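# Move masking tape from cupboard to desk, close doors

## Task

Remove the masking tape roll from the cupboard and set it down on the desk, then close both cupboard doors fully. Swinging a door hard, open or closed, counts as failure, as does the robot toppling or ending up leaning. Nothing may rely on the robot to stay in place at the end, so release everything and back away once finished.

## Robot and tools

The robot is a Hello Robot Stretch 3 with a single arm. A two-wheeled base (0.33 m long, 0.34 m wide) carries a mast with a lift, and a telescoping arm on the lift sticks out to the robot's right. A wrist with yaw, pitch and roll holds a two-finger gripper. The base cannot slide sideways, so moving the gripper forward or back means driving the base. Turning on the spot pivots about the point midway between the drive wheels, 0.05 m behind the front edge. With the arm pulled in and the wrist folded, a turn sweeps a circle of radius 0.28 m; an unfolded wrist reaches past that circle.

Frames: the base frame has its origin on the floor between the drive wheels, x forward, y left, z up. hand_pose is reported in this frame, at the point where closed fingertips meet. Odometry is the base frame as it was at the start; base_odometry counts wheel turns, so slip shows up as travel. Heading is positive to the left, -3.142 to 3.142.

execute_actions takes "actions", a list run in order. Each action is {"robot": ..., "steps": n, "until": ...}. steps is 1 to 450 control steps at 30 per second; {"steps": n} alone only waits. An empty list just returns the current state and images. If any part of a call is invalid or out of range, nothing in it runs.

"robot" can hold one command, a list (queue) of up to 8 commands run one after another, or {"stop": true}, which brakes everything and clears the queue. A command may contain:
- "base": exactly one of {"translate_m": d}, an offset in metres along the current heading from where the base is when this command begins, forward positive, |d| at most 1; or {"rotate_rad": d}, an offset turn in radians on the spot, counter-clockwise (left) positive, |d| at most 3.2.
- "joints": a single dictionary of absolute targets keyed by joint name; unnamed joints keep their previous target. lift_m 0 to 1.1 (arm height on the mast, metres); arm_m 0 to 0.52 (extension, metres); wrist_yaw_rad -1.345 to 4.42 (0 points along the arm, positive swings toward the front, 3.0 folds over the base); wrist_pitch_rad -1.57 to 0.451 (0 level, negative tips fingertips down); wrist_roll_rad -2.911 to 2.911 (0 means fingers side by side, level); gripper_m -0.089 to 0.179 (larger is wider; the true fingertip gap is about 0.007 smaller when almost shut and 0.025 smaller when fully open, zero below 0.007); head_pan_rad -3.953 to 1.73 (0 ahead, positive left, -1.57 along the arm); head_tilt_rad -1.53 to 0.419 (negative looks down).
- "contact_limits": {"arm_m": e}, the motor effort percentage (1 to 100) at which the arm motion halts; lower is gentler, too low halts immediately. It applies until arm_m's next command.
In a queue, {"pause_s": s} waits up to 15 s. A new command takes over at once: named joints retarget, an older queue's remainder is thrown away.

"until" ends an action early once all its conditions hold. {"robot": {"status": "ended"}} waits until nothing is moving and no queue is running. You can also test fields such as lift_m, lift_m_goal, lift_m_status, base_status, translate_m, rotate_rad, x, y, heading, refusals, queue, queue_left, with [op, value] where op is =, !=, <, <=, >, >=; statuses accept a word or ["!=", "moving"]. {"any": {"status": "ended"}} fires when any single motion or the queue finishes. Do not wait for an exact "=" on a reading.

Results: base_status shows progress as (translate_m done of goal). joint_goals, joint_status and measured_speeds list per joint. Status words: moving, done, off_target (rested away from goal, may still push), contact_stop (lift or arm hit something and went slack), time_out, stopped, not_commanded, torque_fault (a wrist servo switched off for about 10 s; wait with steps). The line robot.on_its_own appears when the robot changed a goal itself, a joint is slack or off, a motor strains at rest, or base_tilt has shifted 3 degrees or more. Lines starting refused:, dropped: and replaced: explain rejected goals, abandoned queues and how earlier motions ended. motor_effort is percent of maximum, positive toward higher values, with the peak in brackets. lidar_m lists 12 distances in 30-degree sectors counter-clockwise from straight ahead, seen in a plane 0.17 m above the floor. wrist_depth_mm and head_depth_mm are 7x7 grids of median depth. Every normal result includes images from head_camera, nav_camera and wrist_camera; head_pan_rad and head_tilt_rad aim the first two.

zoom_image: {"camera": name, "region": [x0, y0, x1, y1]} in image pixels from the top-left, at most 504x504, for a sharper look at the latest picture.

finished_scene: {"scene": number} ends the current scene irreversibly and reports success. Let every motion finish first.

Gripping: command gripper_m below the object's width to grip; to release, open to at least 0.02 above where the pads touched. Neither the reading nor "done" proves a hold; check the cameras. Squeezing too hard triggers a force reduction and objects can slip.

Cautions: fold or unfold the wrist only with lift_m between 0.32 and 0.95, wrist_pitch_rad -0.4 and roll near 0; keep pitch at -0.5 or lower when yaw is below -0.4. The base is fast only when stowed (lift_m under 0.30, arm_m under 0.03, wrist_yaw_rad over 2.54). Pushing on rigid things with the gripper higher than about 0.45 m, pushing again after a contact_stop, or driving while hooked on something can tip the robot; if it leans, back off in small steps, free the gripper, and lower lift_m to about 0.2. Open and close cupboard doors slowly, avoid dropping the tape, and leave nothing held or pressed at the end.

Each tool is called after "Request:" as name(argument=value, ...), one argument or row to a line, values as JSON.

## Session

Request:
execute_actions(
  actions=[],
)

Scene clock: 0.00 s.
robot.base_odometry: x=+0.000 y=+0.000 heading=+0.000 (m, m, rad; robot's odometry frame)
robot.turned_by_wheels: +0.000 (rad since the last result)
robot.turned_by_imu: +0.000 (rad since the last result)
robot.base_tilt: forward=+0.8 right=+0.0 (deg)
robot.lidar_m: 2.55 2.44 1.98 1.79 1.38 1.34 1.41 2.00 2.38 2.50 2.49 1.96
robot.head_depth_mm: 1874 2345 2338 2328 2300 2328 1886 / 1890 2489 2461 2471 2492 2479 2116 / 1905 2619 2638 2640 2668 2648 2125 / 1938 2770 2811 2823 2876 2815 2100 / 1937 2963 3058 3089 3056 2988 2088 / 1782 2961 3137 3213 3173 3029 2074 / 1782 2687 2814 2828 2876 2795 2058
robot.base_status: not_commanded
robot.joint_positions: lift_m=+0.327 arm_m=-0.003 wrist_yaw_rad=+3.005 wrist_pitch_rad=-0.360 wrist_roll_rad=-0.002 gripper_m=+0.037 head_pan_rad=+0.007 head_tilt_rad=-0.018
robot.joint_goals: lift_m=+0.327 arm_m=-0.003 wrist_yaw_rad=+3.005 wrist_pitch_rad=-0.360 wrist_roll_rad=-0.002 gripper_m=+0.037 head_pan_rad=+0.007 head_tilt_rad=-0.018
robot.joint_status: lift_m=not_commanded arm_m=not_commanded wrist_yaw_rad=not_commanded wrist_pitch_rad=not_commanded wrist_roll_rad=not_commanded gripper_m=not_commanded head_pan_rad=not_commanded head_tilt_rad=not_commanded
robot.measured_speeds: translate_m=+0.000 rotate_rad=+0.000 lift_m=+0.000 arm_m=+0.000 wrist_yaw_rad=+0.000 wrist_pitch_rad=+0.000 wrist_roll_rad=+0.000 head_pan_rad=+0.000 head_tilt_rad=+0.000
robot: refusals=0 queue=idle queue_left=0
robot.motor_effort: left_wheel=+1 right_wheel=-1 lift_m=+22 arm_m=+0 wrist_yaw_rad=-1 wrist_pitch_rad=+4 wrist_roll_rad=+0 gripper_m=+0 head_pan_rad=+0 head_tilt_rad=+1 (%)
robot.hand_pose: x=+0.0102 y=+0.0868 z=+0.3534 quat_wxyz=(+0.174, +0.702, +0.079, +0.686) (m; robot's base frame)
robot.wrist_depth_mm: - - - - - - - / - - - - - - - / - - - - - - - / - - 958 944 912 880 837 / 802 779 - 748 742 689 671 / 638 632 - 598 - 578 562 / 529 537 - 531 503 486 482
pictures: head_camera (sideways: a quarter turn clockwise sets it upright), nav_camera (sideways: a quarter turn counterclockwise sets it upright), wrist_camera
camera_calibration (this result's frames):
head_camera: T_world_to_cam=[[-0.0449253, -0.0268739, -0.998629, 1.32177], [-0.0132184, 0.999567, -0.0263045, 0.0347815], [0.998903, 0.0120186, -0.045261, 0.0144006], [0, 0, 0, 1]] pos_world=[0.0454558, 0.000581604, 1.32152]
nav_camera: T_world_to_cam=[[0.0129499, -0.00220705, 0.999914, -1.25738], [0.0524869, -0.998617, -0.00288394, 0.0544747], [0.998538, 0.0525197, -0.0128161, -0.032623], [0, 0, 0, 1]] pos_world=[0.0459991, 0.0533376, 1.25701]
wrist_camera: T_world_to_cam=[[0.989956, -0.132326, -0.0497606, 0.028844], [-0.108148, -0.482146, -0.86939, 0.389028], [0.091051, 0.86604, -0.491614, 0.26471], [0, 0, 0, 1]] pos_world=[-0.0105838, -0.0378646, 0.469788]
Images, in order (width x height): head_camera 896x504, nav_camera 672x504, wrist_camera 644x364.

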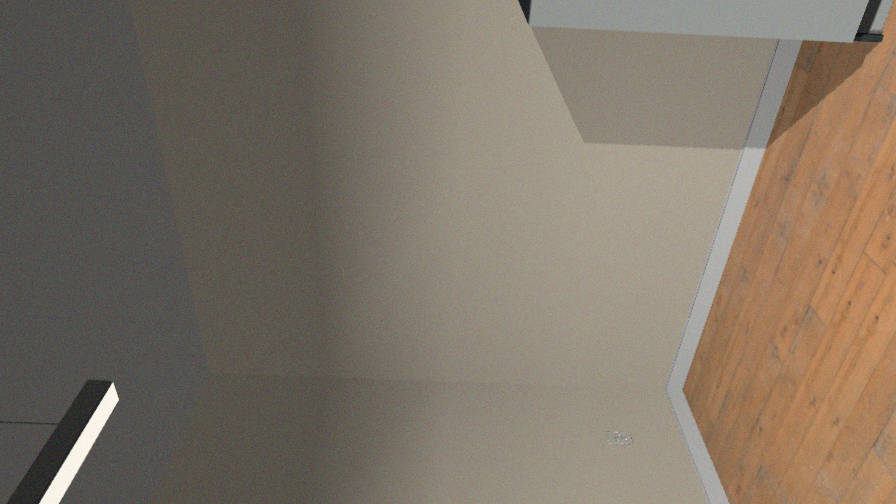

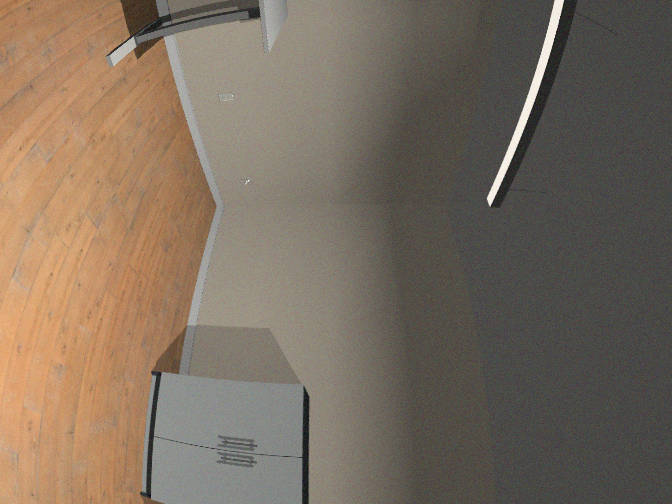

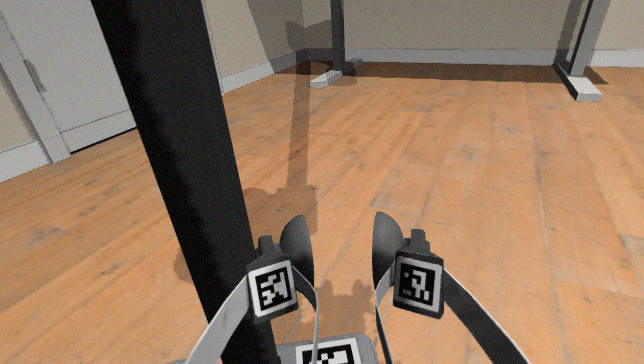

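Request:
execute_actions(
  actions=[
    {"robot":{"joints":{"head_pan_rad":-0.55,"head_tilt_rad":-0.4,"lift_m":0.28,"wrist_pitch_rad":-0.4}},"steps":450,"until":{"robot":{"status":"ended"}}},
  ],
)

Scene clock: 5.10 s.
robot.base_odometry: x=+0.000 y=+0.000 heading=+0.000 (m, m, rad; robot's odometry frame)
robot.turned_by_wheels: +0.000 (rad since the last result)
robot.turned_by_imu: +0.001 (rad since the last result)
robot.base_tilt: forward=+0.7 right=+0.0 (deg)
robot.lidar_m: 2.56 2.46 1.98 1.79 1.37 1.34 1.41 2.00 2.38 2.51 2.49 1.96
robot.head_depth_mm: 2017 2174 2319 2541 2309 1740 1400 / 2023 2172 1894 2060 2206 1732 1392 / 2037 2194 1905 2045 2183 1725 1380 / 2045 2207 1915 2063 2167 1713 1373 / 2052 2217 1903 2075 2186 1698 1374 / 2071 2234 2315 2579 2206 1698 1362 / 2082 2224 2402 2615 2229 1699 1361
robot.base_status: not_commanded
robot.joint_positions: lift_m=+0.280 arm_m=-0.003 wrist_yaw_rad=+3.005 wrist_pitch_rad=-0.414 wrist_roll_rad=-0.002 gripper_m=+0.037 head_pan_rad=-0.543 head_tilt_rad=-0.395
robot.joint_goals: lift_m=+0.280 arm_m=-0.003 wrist_yaw_rad=+3.005 wrist_pitch_rad=-0.400 wrist_roll_rad=-0.002 gripper_m=+0.037 head_pan_rad=-0.550 head_tilt_rad=-0.400
robot.joint_status: lift_m=done arm_m=not_commanded wrist_yaw_rad=not_commanded wrist_pitch_rad=done wrist_roll_rad=not_commanded gripper_m=not_commanded head_pan_rad=done head_tilt_rad=done
robot.measured_speeds: translate_m=+0.000 rotate_rad=+0.000 lift_m=+0.000 arm_m=+0.000 wrist_yaw_rad=+0.000 wrist_pitch_rad=+0.000 wrist_roll_rad=+0.000 head_pan_rad=+0.000 head_tilt_rad=+0.000
robot: refusals=0 queue=done queue_left=0
robot.motor_effort: left_wheel=+1(0) right_wheel=-2(0) lift_m=+17(20) arm_m=+0(0) wrist_yaw_rad=+0(1) wrist_pitch_rad=+4(4) wrist_roll_rad=+0(0) gripper_m=-1(0) head_pan_rad=-4(45) head_tilt_rad=-2(18) (%)
robot.hand_pose: x=+0.0093 y=+0.0805 z=+0.2939 quat_wxyz=(+0.192, +0.699, +0.098, +0.681) (m; robot's base frame)
robot.wrist_depth_mm: - - - - - - - / - - - - - - - / - - - - 996 941 913 / 851 825 800 772 729 714 695 / 669 651 - 632 619 572 565 / 543 530 - - - 491 471 / 466 - - - 429 424 411
pictures: head_camera (sideways: a quarter turn clockwise sets it upright), nav_camera (sideways: a quarter turn counterclockwise sets it upright), wrist_camera
camera_calibration (this result's frames):
head_camera: T_world_to_cam=[[-0.36427, 0.18871, -0.911973, 1.21043], [0.502929, 0.864046, -0.0220928, 0.0261379], [0.783817, -0.466705, -0.409654, 0.489999], [0, 0, 0, 1]] pos_world=[0.0437078, -0.0223189, 1.30519]
nav_camera: T_world_to_cam=[[0.324151, -0.198217, 0.925006, -1.16128], [-0.480502, -0.876777, -0.0194988, 0.0793511], [0.814889, -0.438147, -0.379452, 0.445719], [0, 0, 0, 1]] pos_world=[0.0513482, 0.0346778, 1.24487]
wrist_camera: T_world_to_cam=[[0.989586, -0.135032, -0.0498652, 0.0261496], [-0.114437, -0.527877, -0.841576, 0.329757], [0.0873168, 0.838518, -0.537832, 0.25691], [0, 0, 0, 1]] pos_world=[-0.0105734, -0.0378217, 0.416994]
Images, in order (width x height): head_camera 896x504, nav_camera 672x504, wrist_camera 644x364.

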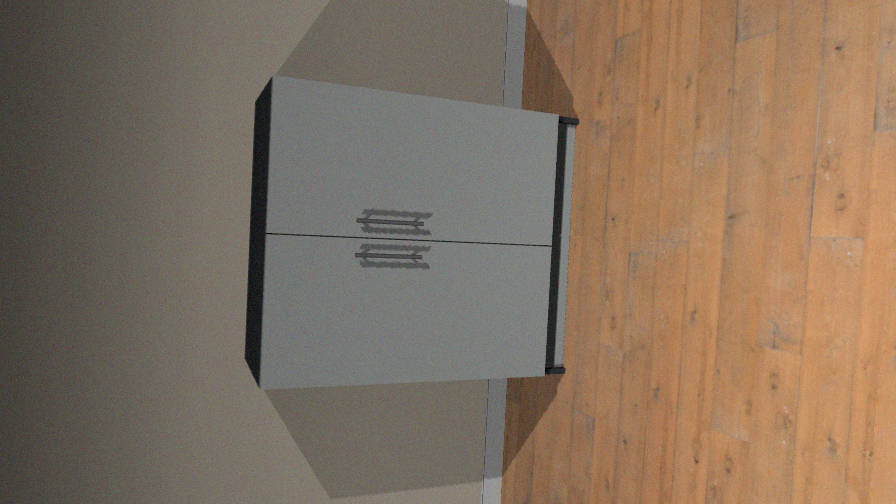

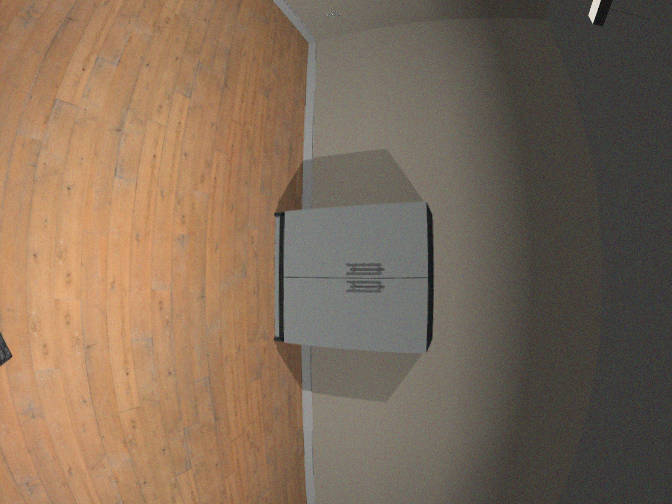

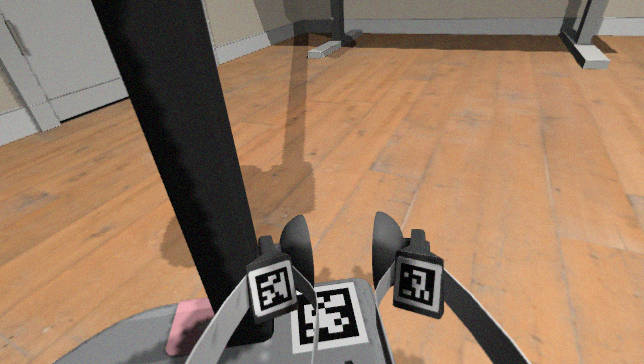

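Request:
zoom_image(
  camera="head_camera",
  region=[240, 190, 440, 290],
)

Region (240, 190, 440, 290) of head_camera's 896x504 image, scaled by 2.520, with more detail than that image has.

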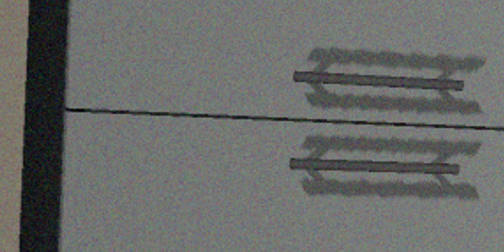

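Request:
execute_actions(
  actions=[
    {"robot":{"base":{"rotate_rad":-0.482},"joints":{"head_pan_rad":-1.57,"head_tilt_rad":-0.65}},"steps":200,"until":{"robot":{"base_status":"done"}}},
    {"robot":{"base":{"translate_m":1.0}},"steps":200,"until":{"robot":{"translate_m":[">",0.4]}}},
    {"robot":{"base":{"translate_m":0.782}},"steps":200,"until":{"robot":{"status":"ended"}}},
    {"robot":{"base":{"rotate_rad":1.469},"joints":{"lift_m":0.6,"gripper_m":0.06}},"steps":200,"until":{"robot":{"lift_m":[">",0.36]}}},
    {"robot":{"joints":{"wrist_yaw_rad":0.0}},"steps":200,"until":{"robot":{"wrist_yaw_rad":["<",1.0]}}},
    {"robot":{"joints":{"wrist_pitch_rad":0.0,"arm_m":0.15}},"steps":200,"until":{"robot":{"status":"ended"}}},
  ],
)

Scene clock: 42.43 s.
robot.base_odometry: x=+1.052 y=-0.550 heading=+0.987 (m, m, rad; robot's odometry frame)
robot.turned_by_wheels: +0.987 (rad since the last result)
robot.turned_by_imu: +0.997 (rad since the last result)
robot.base_tilt: forward=+0.7 right=-0.1 (deg)
robot.lidar_m: 2.28 2.00 2.62 2.52 2.61 2.58 2.49 1.79 0.81 0.78 0.80 1.74
robot.head_depth_mm: 1026 809 789 906 1069 1319 1193 / 1028 800 791 909 1076 1265 - / 1030 791 796 913 1075 1234 - / 1032 783 796 916 1074 1295 1161 / 1031 775 797 918 1079 1296 1186 / 1036 768 800 917 1080 1292 1183 / 1033 760 804 925 1142 1343 1179
robot.base_status: done (rotate_rad +1.4689 of +1.4690)
robot.joint_positions: lift_m=+0.600 arm_m=+0.150 wrist_yaw_rad=+0.001 wrist_pitch_rad=-0.021 wrist_roll_rad=-0.002 gripper_m=+0.060 head_pan_rad=-1.563 head_tilt_rad=-0.643
robot.joint_goals: lift_m=+0.600 arm_m=+0.150 wrist_yaw_rad=+0.000 wrist_pitch_rad=+0.000 wrist_roll_rad=-0.002 gripper_m=+0.060 head_pan_rad=-1.570 head_tilt_rad=-0.650
robot.joint_status: lift_m=done arm_m=done wrist_yaw_rad=done wrist_pitch_rad=done wrist_roll_rad=not_commanded gripper_m=done head_pan_rad=done head_tilt_rad=done
robot.measured_speeds: translate_m=+0.000 rotate_rad=+0.000 lift_m=+0.000 arm_m=+0.000 wrist_yaw_rad=+0.000 wrist_pitch_rad=+0.000 wrist_roll_rad=+0.000 head_pan_rad=+0.000 head_tilt_rad=+0.000
robot: refusals=0 queue=done queue_left=0
robot.motor_effort: left_wheel=-1(15) right_wheel=+1(6) lift_m=+27(28) arm_m=+4(4) wrist_yaw_rad=-1(3) wrist_pitch_rad=+6(7) wrist_roll_rad=+0(0) gripper_m=+0(78) head_pan_rad=-4(50) head_tilt_rad=-2(12) (%)
robot.hand_pose: x=-0.0211 y=-0.5502 z=+0.7090 quat_wxyz=(+0.708, +0.008, -0.706, -0.007) (m; robot's base frame)
robot.wrist_depth_mm: 365 360 362 361 356 356 353 / 376 374 373 370 366 361 361 / 388 384 379 377 377 373 370 / 400 396 392 393 386 384 383 / 415 409 405 402 398 398 393 / 431 422 418 419 413 408 411 / 442 433 436 430 429 420 421
pictures: head_camera (sideways: a quarter turn clockwise sets it upright), nav_camera (sideways: a quarter turn counterclockwise sets it upright), wrist_camera
camera_calibration (this result's frames):
head_camera: T_world_to_cam=[[-0.0313438, 0.620384, -0.783671, 1.04109], [0.999445, 0.0282929, -0.0175762, 0.0172226], [0.0112683, -0.783787, -0.620927, 0.769599], [0, 0, 0, 1]] pos_world=[0.00674657, -0.0431597, 1.29404]
nav_camera: T_world_to_cam=[[0.00228642, -0.595262, 0.803529, -1.00089], [-0.998649, -0.0430748, -0.0290686, 0.0949628], [0.0519153, -0.802376, -0.594556, 0.730257], [0, 0, 0, 1]] pos_world=[0.0592114, -0.00575947, 1.24118]
wrist_camera: T_world_to_cam=[[-0.998727, -0.0211365, -0.0457923, 0.00955527], [0.0413815, 0.175618, -0.983588, 0.833695], [0.0288316, -0.984231, -0.17452, -0.250113], [0, 0, 0, 1]] pos_world=[-0.0177453, -0.392378, 0.7768]
Images, in order (width x height): head_camera 896x504, nav_camera 672x504, wrist_camera 644x364.

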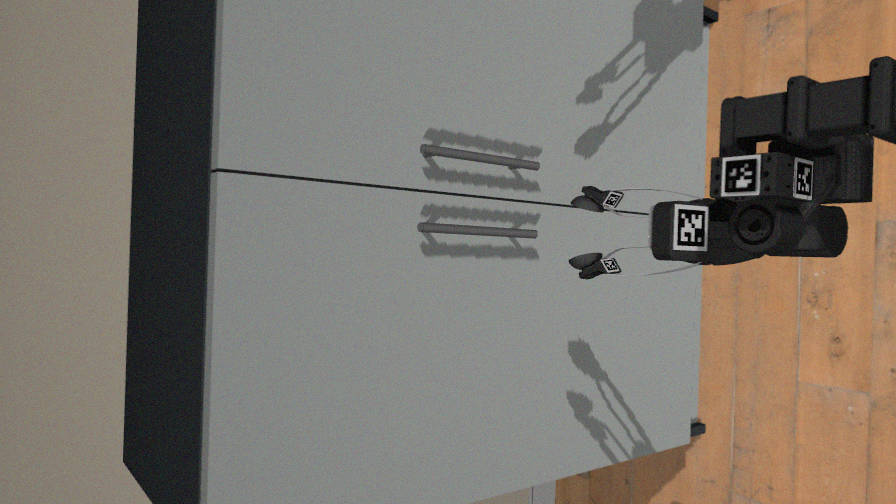

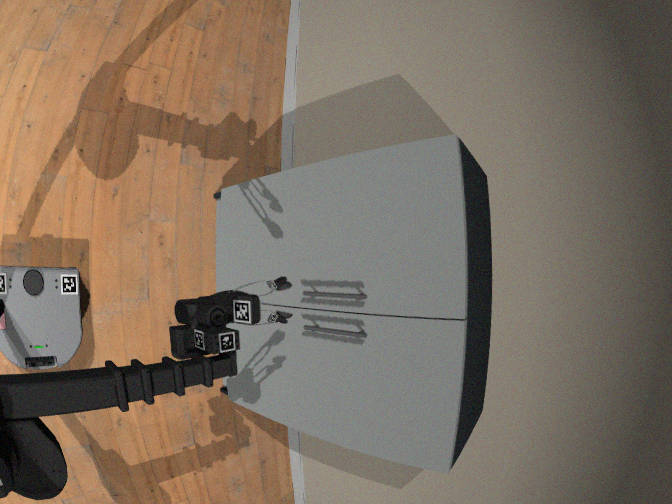

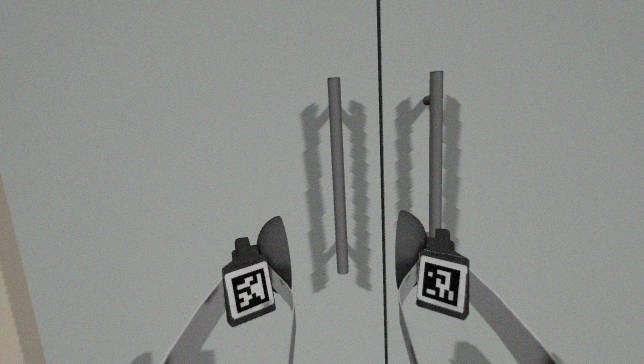

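Request:
execute_actions(
  actions=[
    {"robot":[{"joints":{"arm_m":0.33}},{"joints":{"arm_m":0.375},"contact_limits":{"arm_m":10}}],"steps":450,"until":{"robot":{"status":"ended"}}},
  ],
)

Scene clock: 49.53 s.
robot.base_odometry: x=+1.052 y=-0.550 heading=+0.987 (m, m, rad; robot's odometry frame)
robot.turned_by_wheels: +0.000 (rad since the last result)
robot.turned_by_imu: +0.001 (rad since the last result)
robot.base_tilt: forward=+0.7 right=+0.0 (deg)
robot.lidar_m: 2.28 2.00 2.60 2.52 2.61 2.59 2.50 1.80 0.81 0.77 0.80 1.74
robot.head_depth_mm: 1028 811 792 910 1070 1309 1197 / 1030 803 791 911 1060 1267 - / 1028 791 792 893 - 1335 1190 / 1032 784 798 914 1102 1302 1187 / 1034 775 794 914 1082 1295 1188 / 1031 767 799 919 1089 1290 1177 / 1036 759 800 918 1142 1352 1177
robot.base_status: done (rotate_rad +1.4688 of +1.4690)
robot.joint_positions: lift_m=+0.600 arm_m=+0.355 wrist_yaw_rad=+0.001 wrist_pitch_rad=-0.023 wrist_roll_rad=-0.002 gripper_m=+0.060 head_pan_rad=-1.563 head_tilt_rad=-0.643
robot.joint_goals: lift_m=+0.600 arm_m=+0.355 wrist_yaw_rad=+0.000 wrist_pitch_rad=+0.000 wrist_roll_rad=-0.002 gripper_m=+0.060 head_pan_rad=-1.570 head_tilt_rad=-0.650
robot.joint_status: lift_m=done arm_m=contact_stop wrist_yaw_rad=done wrist_pitch_rad=done wrist_roll_rad=not_commanded gripper_m=done head_pan_rad=done head_tilt_rad=done
robot.measured_speeds: translate_m=+0.000 rotate_rad=+0.001 lift_m=+0.000 arm_m=-0.006 wrist_yaw_rad=+0.000 wrist_pitch_rad=+0.000 wrist_roll_rad=+0.000 head_pan_rad=+0.000 head_tilt_rad=+0.000
robot: refusals=0 queue=dropped queue_left=0
robot.on_its_own: arm_m is slack since a contact_stop, until your next command for it (your +0.375 is given up)
robot.motor_effort: left_wheel=-4(6) right_wheel=+3(4) lift_m=+26(26) arm_m=+7(10) wrist_yaw_rad=-1(1) wrist_pitch_rad=+7(7) wrist_roll_rad=+0(0) gripper_m=+0(1) head_pan_rad=-4(4) head_tilt_rad=-3(3) (%)
robot.contact_limits: arm_m 10 (drawing in: default 21, maximum 34; extending or still: default 28, maximum 46)
robot.hand_pose: x=-0.0212 y=-0.7558 z=+0.7084 quat_wxyz=(+0.708, +0.009, -0.706, -0.008) (m; robot's base frame)
robot.wrist_depth_mm: 167 166 165 162 164 161 159 / 172 171 169 167 168 166 146 / 177 175 175 173 173 171 169 / 183 181 180 178 177 176 174 / 188 187 186 184 182 182 178 / 195 193 191 189 190 188 184 / 201 200 199 196 196 193 191
pictures: head_camera (sideways: a quarter turn clockwise sets it upright), nav_camera (sideways: a quarter turn counterclockwise sets it upright), wrist_camera
camera_calibration (this result's frames):
head_camera: T_world_to_cam=[[-0.0313179, 0.620729, -0.7834, 1.04073], [0.999446, 0.0282546, -0.0175672, 0.0172108], [0.0112302, -0.783516, -0.62127, 0.770045], [0, 0, 0, 1]] pos_world=[0.00674456, -0.0431563, 1.29402]
nav_camera: T_world_to_cam=[[0.00226172, -0.595614, 0.803268, -1.00055], [-0.998651, -0.0430162, -0.0290841, 0.094983], [0.0518764, -0.802118, -0.594907, 0.730715], [0, 0, 0, 1]] pos_world=[0.0592109, -0.00573534, 1.24118]
wrist_camera: T_world_to_cam=[[-0.998737, -0.020576, -0.0458396, 0.00552561], [0.0414582, 0.17797, -0.983162, 0.870695], [0.0283876, -0.983821, -0.176892, -0.450533], [0, 0, 0, 1]] pos_world=[-0.0177893, -0.598087, 0.776592]
Images, in order (width x height): head_camera 896x504, nav_camera 672x504, wrist_camera 644x364.

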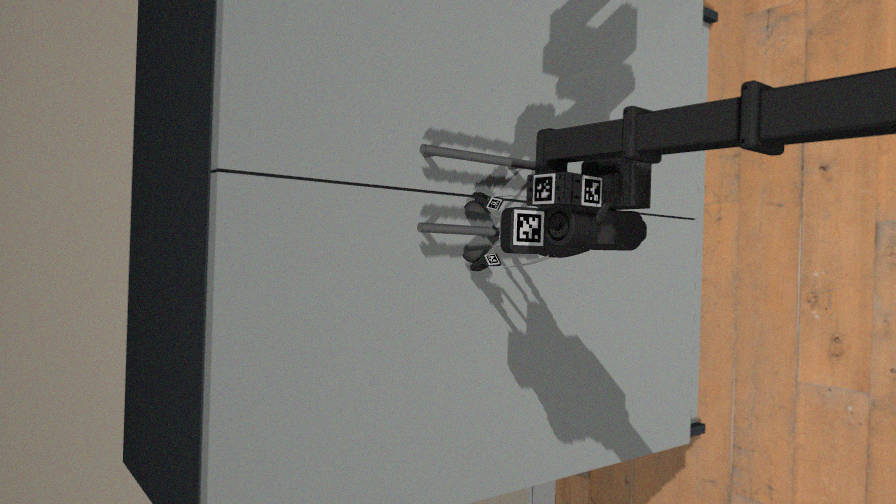

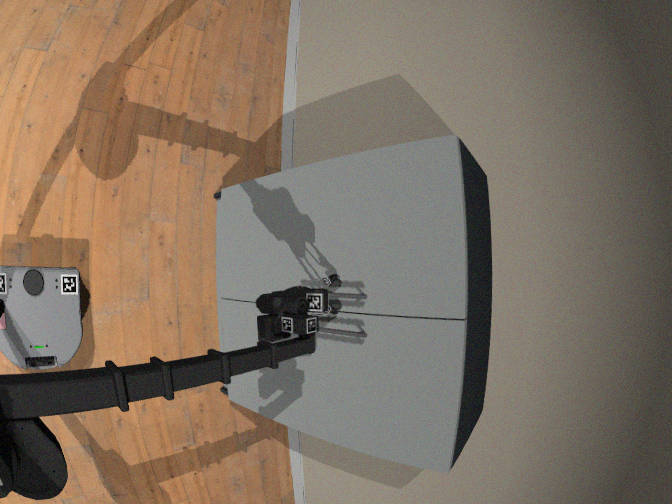

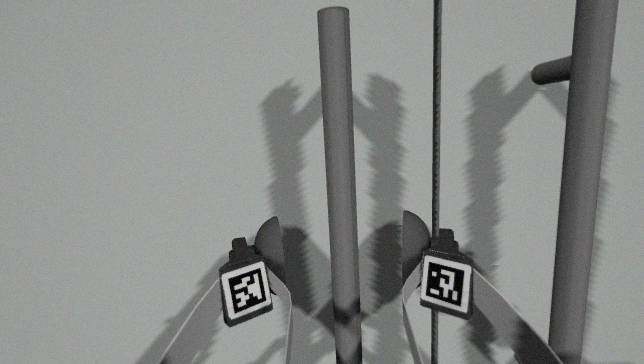

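Request:
execute_actions(
  actions=[
    {"robot":[{"joints":{"arm_m":0.35}},{"joints":{"gripper_m":-0.05}},{"base":{"translate_m":0.012},"joints":{"arm_m":0.288},"contact_limits":{"arm_m":30}},{"base":{"translate_m":0.025},"joints":{"arm_m":0.248,"wrist_yaw_rad":-0.05}},{"base":{"translate_m":0.032},"joints":{"arm_m":0.212,"wrist_yaw_rad":-0.12}},{"base":{"translate_m":0.045},"joints":{"arm_m":0.165,"wrist_yaw_rad":-0.17,"head_pan_rad":-1.75}}],"steps":450,"until":{"robot":{"status":"ended"}}},
  ],
)

Scene clock: 66.30 s.
robot.base_odometry: x=+1.115 y=-0.455 heading=+0.987 (m, m, rad; robot's odometry frame)
robot.turned_by_wheels: +0.000 (rad since the last result)
robot.turned_by_imu: +0.001 (rad since the last result)
robot.base_tilt: forward=+0.8 right=+0.0 (deg)
robot.lidar_m: 2.17 1.90 2.61 2.50 2.61 2.71 2.60 1.79 0.81 0.77 0.80 1.74
robot.head_depth_mm: 1098 806 855 1003 1193 1374 1193 / 1080 799 836 974 1168 1341 1226 / 1062 790 822 947 1132 1311 - / 1043 781 808 930 1099 1270 1141 / 1029 776 792 908 1061 1293 1162 / 1013 763 775 889 1043 1256 1183 / 998 760 760 865 1014 1308 1175
robot.base_status: done (translate_m +0.0450 of +0.0450)
robot.joint_positions: lift_m=+0.600 arm_m=+0.165 wrist_yaw_rad=-0.168 wrist_pitch_rad=-0.019 wrist_roll_rad=-0.002 gripper_m=-0.043 head_pan_rad=-1.743 head_tilt_rad=-0.643
robot.joint_goals: lift_m=+0.600 arm_m=+0.165 wrist_yaw_rad=-0.170 wrist_pitch_rad=+0.000 wrist_roll_rad=-0.002 gripper_m=-0.044 head_pan_rad=-1.750 head_tilt_rad=-0.650
robot.joint_status: lift_m=done arm_m=done wrist_yaw_rad=done wrist_pitch_rad=done wrist_roll_rad=not_commanded gripper_m=done head_pan_rad=done head_tilt_rad=done
robot.measured_speeds: translate_m=+0.000 rotate_rad=+0.000 lift_m=+0.000 arm_m=+0.000 wrist_yaw_rad=+0.000 wrist_pitch_rad=+0.000 wrist_roll_rad=+0.000 head_pan_rad=+0.000 head_tilt_rad=+0.000
robot: refusals=0 queue=done queue_left=0
robot.on_its_own: gripper_m is held at -0.044, not at your -0.050, by its stall guard, which is not easing now
robot.motor_effort: left_wheel=+0(15) right_wheel=+0(11) lift_m=+25(26) arm_m=-4(9) wrist_yaw_rad=-1(24) wrist_pitch_rad=+5(7) wrist_roll_rad=+0(0) gripper_m=-20(100) head_pan_rad=-4(25) head_tilt_rad=-3(3) (%)
robot.hand_pose: x=-0.0643 y=-0.5625 z=+0.7096 quat_wxyz=(+0.705, -0.052, -0.704, -0.066) (m; robot's base frame)
robot.wrist_depth_mm: 312 324 332 347 359 379 392 / 322 332 343 356 367 387 406 / 329 340 354 367 384 401 422 / 335 348 362 377 390 417 432 / 345 355 373 382 402 422 449 / 352 366 381 - 417 439 459 / 363 378 393 412 432 449 472
pictures: head_camera (sideways: a quarter turn clockwise sets it upright), nav_camera (sideways: a quarter turn counterclockwise sets it upright), wrist_camera
camera_calibration (this result's frames):
head_camera: T_world_to_cam=[[0.0801395, 0.61633, -0.7834, 1.04005], [0.988401, -0.150848, -0.0175672, 0.0172782], [-0.129001, -0.772905, -0.62127, 0.770901], [0, 0, 0, 1]] pos_world=[-0.000979847, -0.0425765, 1.29402]
nav_camera: T_world_to_cam=[[-0.104239, -0.586426, 0.803268, -0.9999], [-0.990257, 0.136182, -0.0290841, 0.0949318], [-0.0923348, -0.798473, -0.594907, 0.731594], [0, 0, 0, 1]] pos_world=[0.0573304, -0.0151364, 1.24118]
wrist_camera: T_world_to_cam=[[-0.98799, 0.147589, -0.0457497, 0.0617887], [0.0700692, 0.164049, -0.983961, 0.833808], [-0.137716, -0.975349, -0.17242, -0.268071], [0, 0, 0, 1]] pos_world=[-0.0342954, -0.407367, 0.77704]
Images, in order (width x height): head_camera 896x504, nav_camera 672x504, wrist_camera 644x364.

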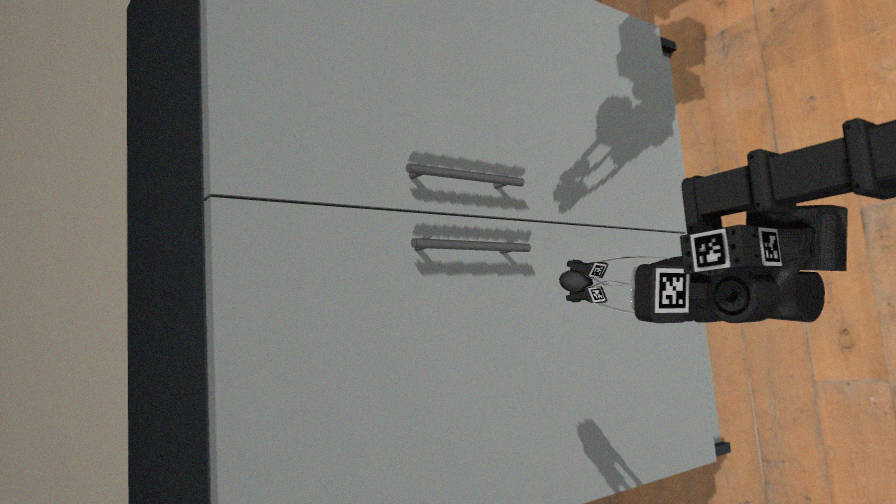

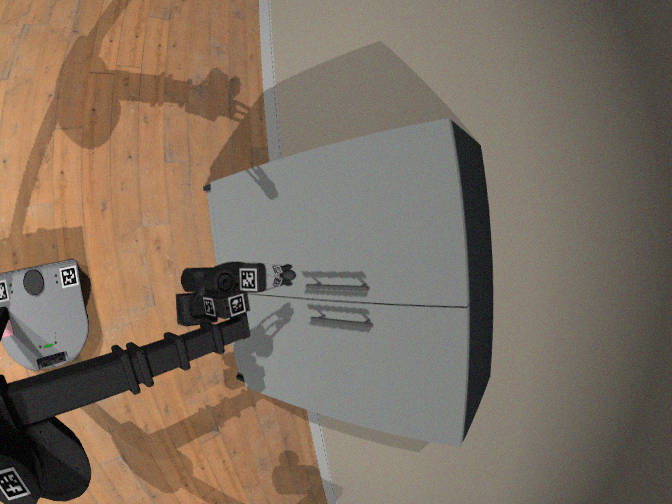

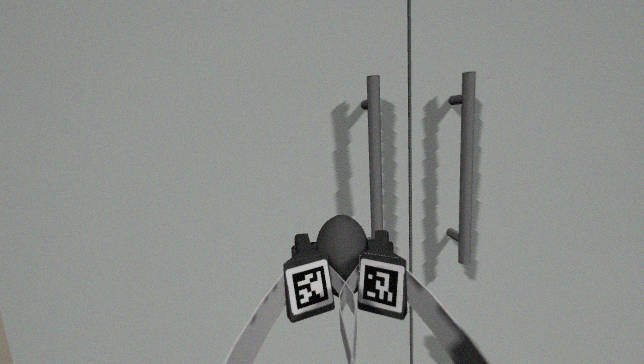

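Request:
execute_actions(
  actions=[
    {"robot":[{"base":{"translate_m":-0.222},"joints":{"arm_m":0.27,"wrist_yaw_rad":0.0,"gripper_m":0.06,"head_pan_rad":-1.5}},{"joints":{"arm_m":0.352},"contact_limits":{"arm_m":10}}],"steps":450,"until":{"robot":{"status":"ended"}}},
  ],
)

Scene clock: 77.13 s.
robot.base_odometry: x=+0.992 y=-0.640 heading=+0.987 (m, m, rad; robot's odometry frame)
robot.turned_by_wheels: +0.000 (rad since the last result)
robot.turned_by_imu: +0.002 (rad since the last result)
robot.base_tilt: forward=+0.8 right=+0.0 (deg)
robot.lidar_m: 2.39 2.10 2.61 2.52 2.60 2.48 2.38 1.80 0.81 0.77 0.80 1.75
robot.head_depth_mm: 1017 806 777 892 1042 1265 1204 / 1021 796 781 900 1016 1263 1177 / 1028 789 790 905 - 1304 1192 / 1034 779 798 911 1089 1296 1190 / 1046 774 803 922 1093 1299 1183 / 1052 767 815 938 1106 1324 1175 / 1058 760 817 946 1125 1342 1179
robot.base_status: done (translate_m -0.2220 of -0.2220)
robot.joint_positions: lift_m=+0.600 arm_m=+0.352 wrist_yaw_rad=-0.001 wrist_pitch_rad=-0.019 wrist_roll_rad=-0.002 gripper_m=+0.060 head_pan_rad=-1.507 head_tilt_rad=-0.643
robot.joint_goals: lift_m=+0.600 arm_m=+0.352 wrist_yaw_rad=+0.000 wrist_pitch_rad=+0.000 wrist_roll_rad=-0.002 gripper_m=+0.060 head_pan_rad=-1.500 head_tilt_rad=-0.650
robot.joint_status: lift_m=done arm_m=done wrist_yaw_rad=done wrist_pitch_rad=done wrist_roll_rad=not_commanded gripper_m=done head_pan_rad=done head_tilt_rad=done
robot.measured_speeds: translate_m=+0.000 rotate_rad=+0.000 lift_m=+0.000 arm_m=+0.000 wrist_yaw_rad=+0.000 wrist_pitch_rad=+0.000 wrist_roll_rad=+0.000 head_pan_rad=+0.000 head_tilt_rad=+0.000
robot: refusals=0 queue=done queue_left=0
robot.motor_effort: left_wheel=+0(7) right_wheel=+0(3) lift_m=+26(26) arm_m=+4(7) wrist_yaw_rad=+1(1) wrist_pitch_rad=+5(5) wrist_roll_rad=+0(0) gripper_m=+0(81) head_pan_rad=+4(30) head_tilt_rad=-3(2) (%)
robot.contact_limits: arm_m 10 (drawing in: default 21, maximum 34; extending or still: default 28, maximum 46)
robot.hand_pose: x=-0.0218 y=-0.7523 z=+0.7096 quat_wxyz=(+0.708, +0.007, -0.706, -0.007) (m; robot's base frame)
robot.wrist_depth_mm: 170 171 169 166 168 167 166 / 175 174 175 172 173 171 171 / 181 179 179 178 177 176 175 / 186 184 185 183 183 182 180 / 192 190 191 188 187 188 185 / 199 196 196 194 194 192 192 / 204 202 204 201 200 199 199
pictures: head_camera (sideways: a quarter turn clockwise sets it upright), nav_camera (sideways: a quarter turn counterclockwise sets it upright), wrist_camera
camera_calibration (this result's frames):
head_camera: T_world_to_cam=[[-0.0660433, 0.618, -0.7834, 1.04094], [0.996294, 0.0842014, -0.0175672, 0.01723], [0.0551068, -0.781656, -0.62127, 0.769778], [0, 0, 0, 1]] pos_world=[0.00916126, -0.0430524, 1.29402]
nav_camera: T_world_to_cam=[[0.0356257, -0.594552, 0.803268, -1.00075], [-0.994673, -0.0988952, -0.0290841, 0.0949587], [0.0967313, -0.797952, -0.594908, 0.730441], [0, 0, 0, 1]] pos_world=[0.0594488, -0.00275094, 1.24118]
wrist_camera: T_world_to_cam=[[-0.998776, -0.0187939, -0.0457501, 0.00641794], [0.0418082, 0.173418, -0.98396, 0.868392], [0.0264264, -0.984669, -0.17242, -0.450744], [0, 0, 0, 1]] pos_world=[-0.0179843, -0.594308, 0.77704]
Images, in order (width x height): head_camera 896x504, nav_camera 672x504, wrist_camera 644x364.

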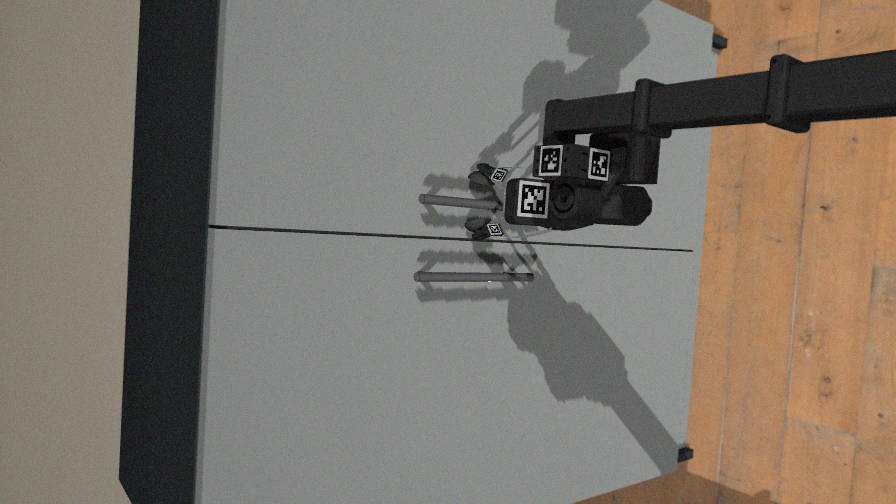

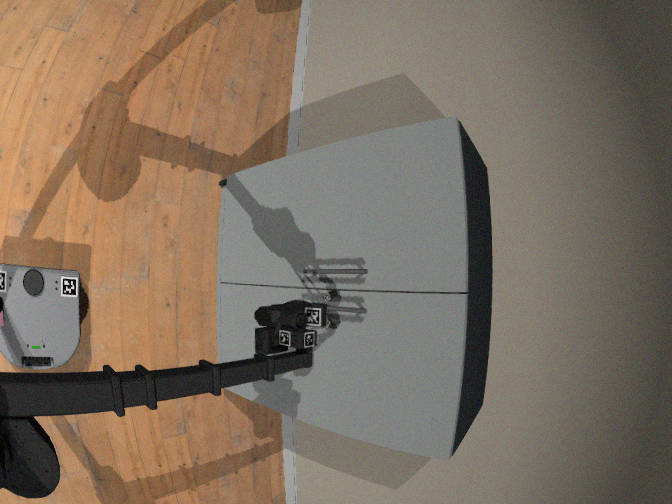

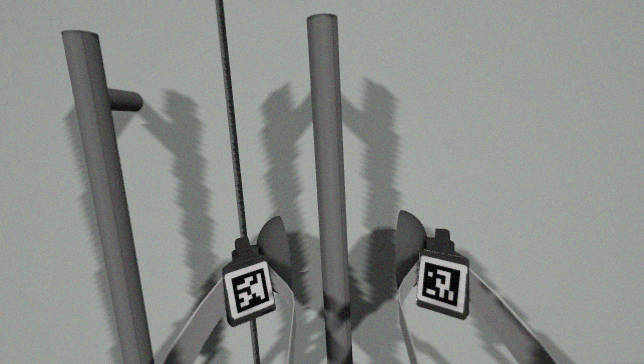

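Request:
execute_actions(
  actions=[
    {"robot":[{"base":{"translate_m":0.004},"joints":{"gripper_m":-0.05}},{"joints":{"arm_m":0.332},"contact_limits":{"arm_m":30}}],"steps":450,"until":{"robot":{"status":"ended"}}},
  ],
)

Scene clock: 82.27 s.
robot.base_odometry: x=+0.994 y=-0.637 heading=+0.987 (m, m, rad; robot's odometry frame)
robot.turned_by_wheels: +0.000 (rad since the last result)
robot.turned_by_imu: +0.000 (rad since the last result)
robot.base_tilt: forward=+0.8 right=-0.1 (deg)
robot.lidar_m: 2.38 2.09 2.61 2.52 2.61 2.48 2.39 1.80 0.80 0.75 0.80 1.75
robot.head_depth_mm: 1013 807 762 875 1033 1257 1202 / 1021 799 763 877 1008 - 1181 / 1028 792 764 866 - 1299 1195 / 1042 782 794 917 1072 1300 1184 / 1040 774 804 930 1097 1297 1181 / 1046 765 812 939 1107 1318 1180 / 1053 764 818 945 1120 1346 1175
robot.base_status: done (translate_m +0.0040 of +0.0040)
robot.joint_positions: lift_m=+0.600 arm_m=+0.332 wrist_yaw_rad=-0.008 wrist_pitch_rad=-0.019 wrist_roll_rad=-0.002 gripper_m=-0.045 head_pan_rad=-1.507 head_tilt_rad=-0.643
robot.joint_goals: lift_m=+0.600 arm_m=+0.332 wrist_yaw_rad=+0.000 wrist_pitch_rad=+0.000 wrist_roll_rad=-0.002 gripper_m=-0.047 head_pan_rad=-1.500 head_tilt_rad=-0.650
robot.joint_status: lift_m=done arm_m=done wrist_yaw_rad=done wrist_pitch_rad=done wrist_roll_rad=not_commanded gripper_m=done head_pan_rad=done head_tilt_rad=done
robot.measured_speeds: translate_m=+0.000 rotate_rad=+0.000 lift_m=+0.000 arm_m=+0.000 wrist_yaw_rad=+0.000 wrist_pitch_rad=+0.000 wrist_roll_rad=+0.000 head_pan_rad=+0.000 head_tilt_rad=+0.000
robot: refusals=0 queue=done queue_left=0
robot.motor_effort: left_wheel=-4(4) right_wheel=+3(4) lift_m=+25(26) arm_m=-5(12) wrist_yaw_rad=+8(7) wrist_pitch_rad=+5(6) wrist_roll_rad=+0(0) gripper_m=-27(100) head_pan_rad=+4(4) head_tilt_rad=-3(3) (%)
robot.contact_limits: arm_m 30 (drawing in: default 21, maximum 34; extending or still: default 28, maximum 46)
robot.hand_pose: x=-0.0236 y=-0.7332 z=+0.7095 quat_wxyz=(+0.708, +0.004, -0.706, -0.010) (m; robot's base frame)
robot.wrist_depth_mm: 187 187 166 163 167 168 171 / 193 191 190 168 171 173 175 / 198 197 195 173 177 178 180 / 207 203 202 178 181 183 186 / 212 210 209 165 185 190 192 / 217 215 216 151 - 196 198 / 225 223 223 195 199 202 205
pictures: head_camera (sideways: a quarter turn clockwise sets it upright), nav_camera (sideways: a quarter turn counterclockwise sets it upright), wrist_camera
camera_calibration (this result's frames):
head_camera: T_world_to_cam=[[-0.0660569, 0.617998, -0.7834, 1.04094], [0.996292, 0.0842233, -0.0175672, 0.01723], [0.055124, -0.781655, -0.62127, 0.769778], [0, 0, 0, 1]] pos_world=[0.00916221, -0.0430523, 1.29402]
nav_camera: T_world_to_cam=[[0.0356388, -0.594551, 0.803268, -1.00075], [-0.994671, -0.0989171, -0.0290841, 0.0949587], [0.0967489, -0.79795, -0.594907, 0.730441], [0, 0, 0, 1]] pos_world=[0.0594489, -0.00274977, 1.24118]
wrist_camera: T_world_to_cam=[[-0.998885, -0.011634, -0.0457541, 0.0101959], [0.0430497, 0.173346, -0.98392, 0.865043], [0.0193782, -0.984792, -0.172652, -0.43198], [0, 0, 0, 1]] pos_world=[-0.0186843, -0.575244, 0.777017]
Images, in order (width x height): head_camera 896x504, nav_camera 672x504, wrist_camera 644x364.

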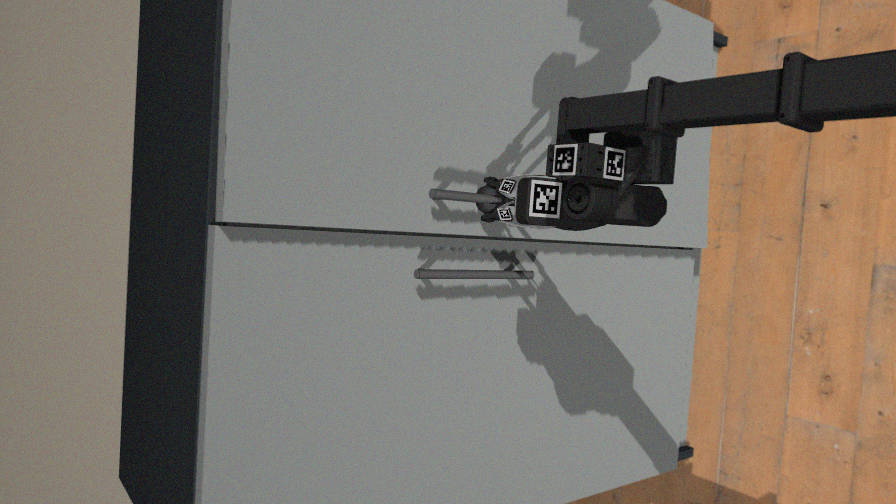

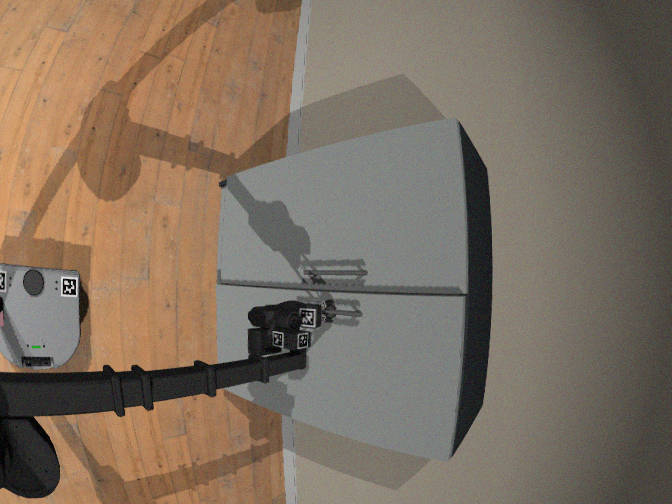

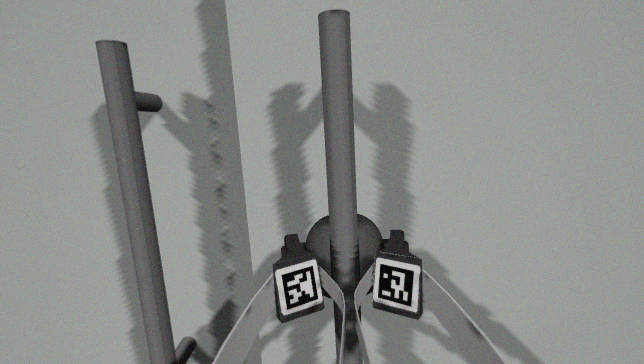

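Request:
execute_actions(
  actions=[
    {"robot":[{"base":{"translate_m":-0.012},"joints":{"arm_m":0.292}},{"base":{"translate_m":-0.025},"joints":{"arm_m":0.252,"wrist_yaw_rad":0.05}},{"base":{"translate_m":-0.032},"joints":{"arm_m":0.216,"wrist_yaw_rad":0.12}}],"steps":450,"until":{"robot":{"status":"ended"}}},
    {"robot":{"base":{"translate_m":-0.52},"joints":{"arm_m":0.168,"wrist_yaw_rad":0.15}},"steps":60,"until":{"robot":{"translate_m":["<=",-0.025]}}},
    {"robot":{"joints":{"arm_m":0.143,"wrist_yaw_rad":0.2}},"steps":60,"until":{"robot":{"translate_m":["<=",-0.055]}}},
    {"robot":{"joints":{"arm_m":0.121,"wrist_yaw_rad":0.25}},"steps":60,"until":{"robot":{"translate_m":["<=",-0.09]}}},
    {"robot":{"joints":{"arm_m":0.101,"wrist_yaw_rad":0.3}},"steps":60,"until":{"robot":{"translate_m":["<=",-0.13]}}},
    {"robot":{"joints":{"arm_m":0.084,"wrist_yaw_rad":0.35}},"steps":60,"until":{"robot":{"translate_m":["<=",-0.17]}}},
    {"robot":{"joints":{"arm_m":0.077,"wrist_yaw_rad":0.4}},"steps":60,"until":{"robot":{"translate_m":["<=",-0.205]}}},
    {"robot":{"joints":{"arm_m":0.071,"wrist_yaw_rad":0.45}},"steps":60,"until":{"robot":{"translate_m":["<=",-0.235]}}},
    {"robot":{"joints":{"arm_m":0.066,"wrist_yaw_rad":0.5}},"steps":60,"until":{"robot":{"translate_m":["<=",-0.265]}}},
    {"robot":{"joints":{"arm_m":0.063,"wrist_yaw_rad":0.55}},"steps":60,"until":{"robot":{"translate_m":["<=",-0.297]}}},
    {"robot":{"joints":{"wrist_yaw_rad":0.6}},"steps":60,"until":{"robot":{"translate_m":["<=",-0.328]}}},
    {"robot":{"joints":{"wrist_yaw_rad":0.65}},"steps":60,"until":{"robot":{"translate_m":["<=",-0.36]}}},
    {"robot":{"joints":{"arm_m":0.066,"wrist_yaw_rad":0.7}},"steps":60,"until":{"robot":{"translate_m":["<=",-0.39]}}},
    {"robot":{"joints":{"arm_m":0.071,"wrist_yaw_rad":0.75}},"steps":60,"until":{"robot":{"translate_m":["<=",-0.42]}}},
    {"robot":{"joints":{"arm_m":0.077,"wrist_yaw_rad":0.8}},"steps":60,"until":{"robot":{"translate_m":["<=",-0.455]}}},
    {"robot":{"joints":{"arm_m":0.084,"wrist_yaw_rad":0.85}},"steps":60,"until":{"robot":{"translate_m":["<=",-0.485]}}},
    {"robot":{"joints":{"arm_m":0.09,"wrist_yaw_rad":0.92,"head_pan_rad":-1.1}},"steps":120,"until":{"robot":{"status":"ended"}}},
  ],
)

Scene clock: 126.10 s.
robot.base_odometry: x=+0.670 y=-1.128 heading=+0.987 (m, m, rad; robot's odometry frame)
robot.turned_by_wheels: +0.000 (rad since the last result)
robot.turned_by_imu: +0.004 (rad since the last result)
robot.base_tilt: forward=+0.8 right=+0.0 (deg)
robot.lidar_m: 2.97 2.65 2.61 2.51 2.58 1.87 1.80 1.81 1.31 0.67 0.40 1.10
robot.head_depth_mm: 1020 944 1168 1392 1560 1396 1221 / 1060 876 668 853 1451 1396 1224 / 1107 1042 565 632 793 1092 1143 / 1155 1037 1197 501 597 709 997 / 1217 1346 1189 1116 1365 1322 1162 / 1263 922 1034 1208 1456 1393 1173 / 1339 979 1105 1310 1569 1381 1180
robot.base_status: done (translate_m -0.5200 of -0.5200)
robot.joint_positions: lift_m=+0.600 arm_m=+0.090 wrist_yaw_rad=+0.908 wrist_pitch_rad=-0.023 wrist_roll_rad=-0.002 gripper_m=-0.027 head_pan_rad=-1.107 head_tilt_rad=-0.643
robot.joint_goals: lift_m=+0.600 arm_m=+0.090 wrist_yaw_rad=+0.920 wrist_pitch_rad=+0.000 wrist_roll_rad=-0.002 gripper_m=-0.028 head_pan_rad=-1.100 head_tilt_rad=-0.650
robot.joint_status: lift_m=done arm_m=done wrist_yaw_rad=done wrist_pitch_rad=done wrist_roll_rad=not_commanded gripper_m=done head_pan_rad=done head_tilt_rad=done
robot.measured_speeds: translate_m=+0.000 rotate_rad=+0.000 lift_m=+0.000 arm_m=+0.000 wrist_yaw_rad=+0.000 wrist_pitch_rad=+0.000 wrist_roll_rad=+0.000 head_pan_rad=+0.000 head_tilt_rad=+0.000
robot: refusals=0 queue=done queue_left=0
robot.on_its_own: gripper_m is held at -0.028, not at your -0.050, by its stall guard, which is not easing now
robot.motor_effort: left_wheel=-2(17) right_wheel=+1(8) lift_m=+27(25) arm_m=+3(4) wrist_yaw_rad=+12(30) wrist_pitch_rad=+6(7) wrist_roll_rad=+0(0) gripper_m=-21(28) head_pan_rad=+4(38) head_tilt_rad=-3(2) (%)
robot.hand_pose: x=+0.1800 y=-0.3921 z=+0.7086 quat_wxyz=(+0.640, +0.317, -0.631, +0.303) (m; robot's base frame)
robot.wrist_depth_mm: - - 152 165 200 242 305 / - - 155 165 206 249 317 / - - 160 172 212 258 330 / - - 165 177 218 268 349 / - - 172 165 231 278 364 / - - - 157 241 289 382 / - - - 191 237 312 402
pictures: head_camera (sideways: a quarter turn clockwise sets it upright), nav_camera (sideways: a quarter turn counterclockwise sets it upright), wrist_camera
camera_calibration (this result's frames):
head_camera: T_world_to_cam=[[-0.301441, 0.543524, -0.7834, 1.04238], [0.8849, 0.46545, -0.0175672, 0.0179095], [0.355085, -0.698526, -0.62127, 0.767948], [0, 0, 0, 1]] pos_world=[0.0256815, -0.0384635, 1.29402]
nav_camera: T_world_to_cam=[[0.264295, -0.533769, 0.803268, -1.00215], [-0.877686, -0.478353, -0.0290841, 0.0942451], [0.39977, -0.69733, -0.594907, 0.728593], [0, 0, 0, 1]] pos_world=[0.0563104, 0.0182367, 1.24118]
wrist_camera: T_world_to_cam=[[-0.59931, -0.799205, -0.045821, -0.163202], [-0.114067, 0.141912, -0.983285, 0.811756], [0.792349, -0.584066, -0.176212, -0.0797133], [0, 0, 0, 1]] pos_world=[0.0579462, -0.292188, 0.776663]
Images, in order (width x height): head_camera 896x504, nav_camera 672x504, wrist_camera 644x364.

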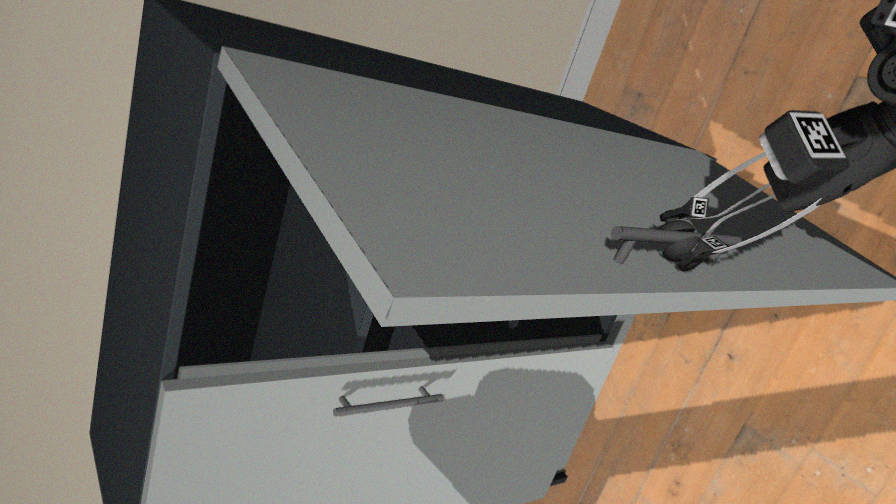

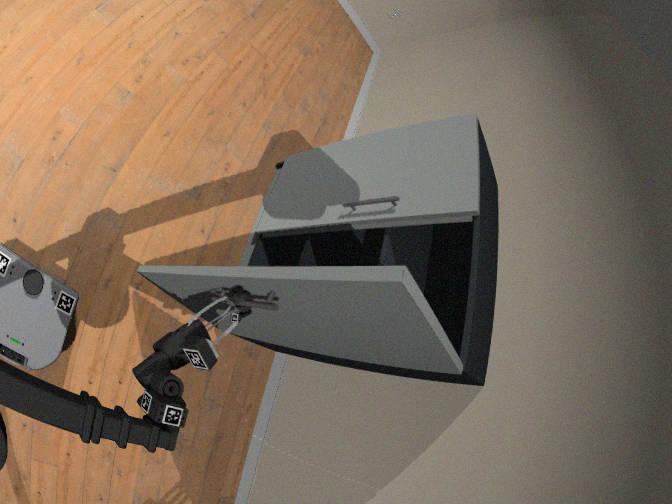

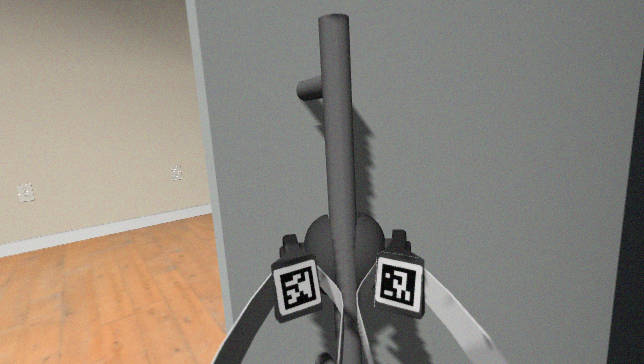

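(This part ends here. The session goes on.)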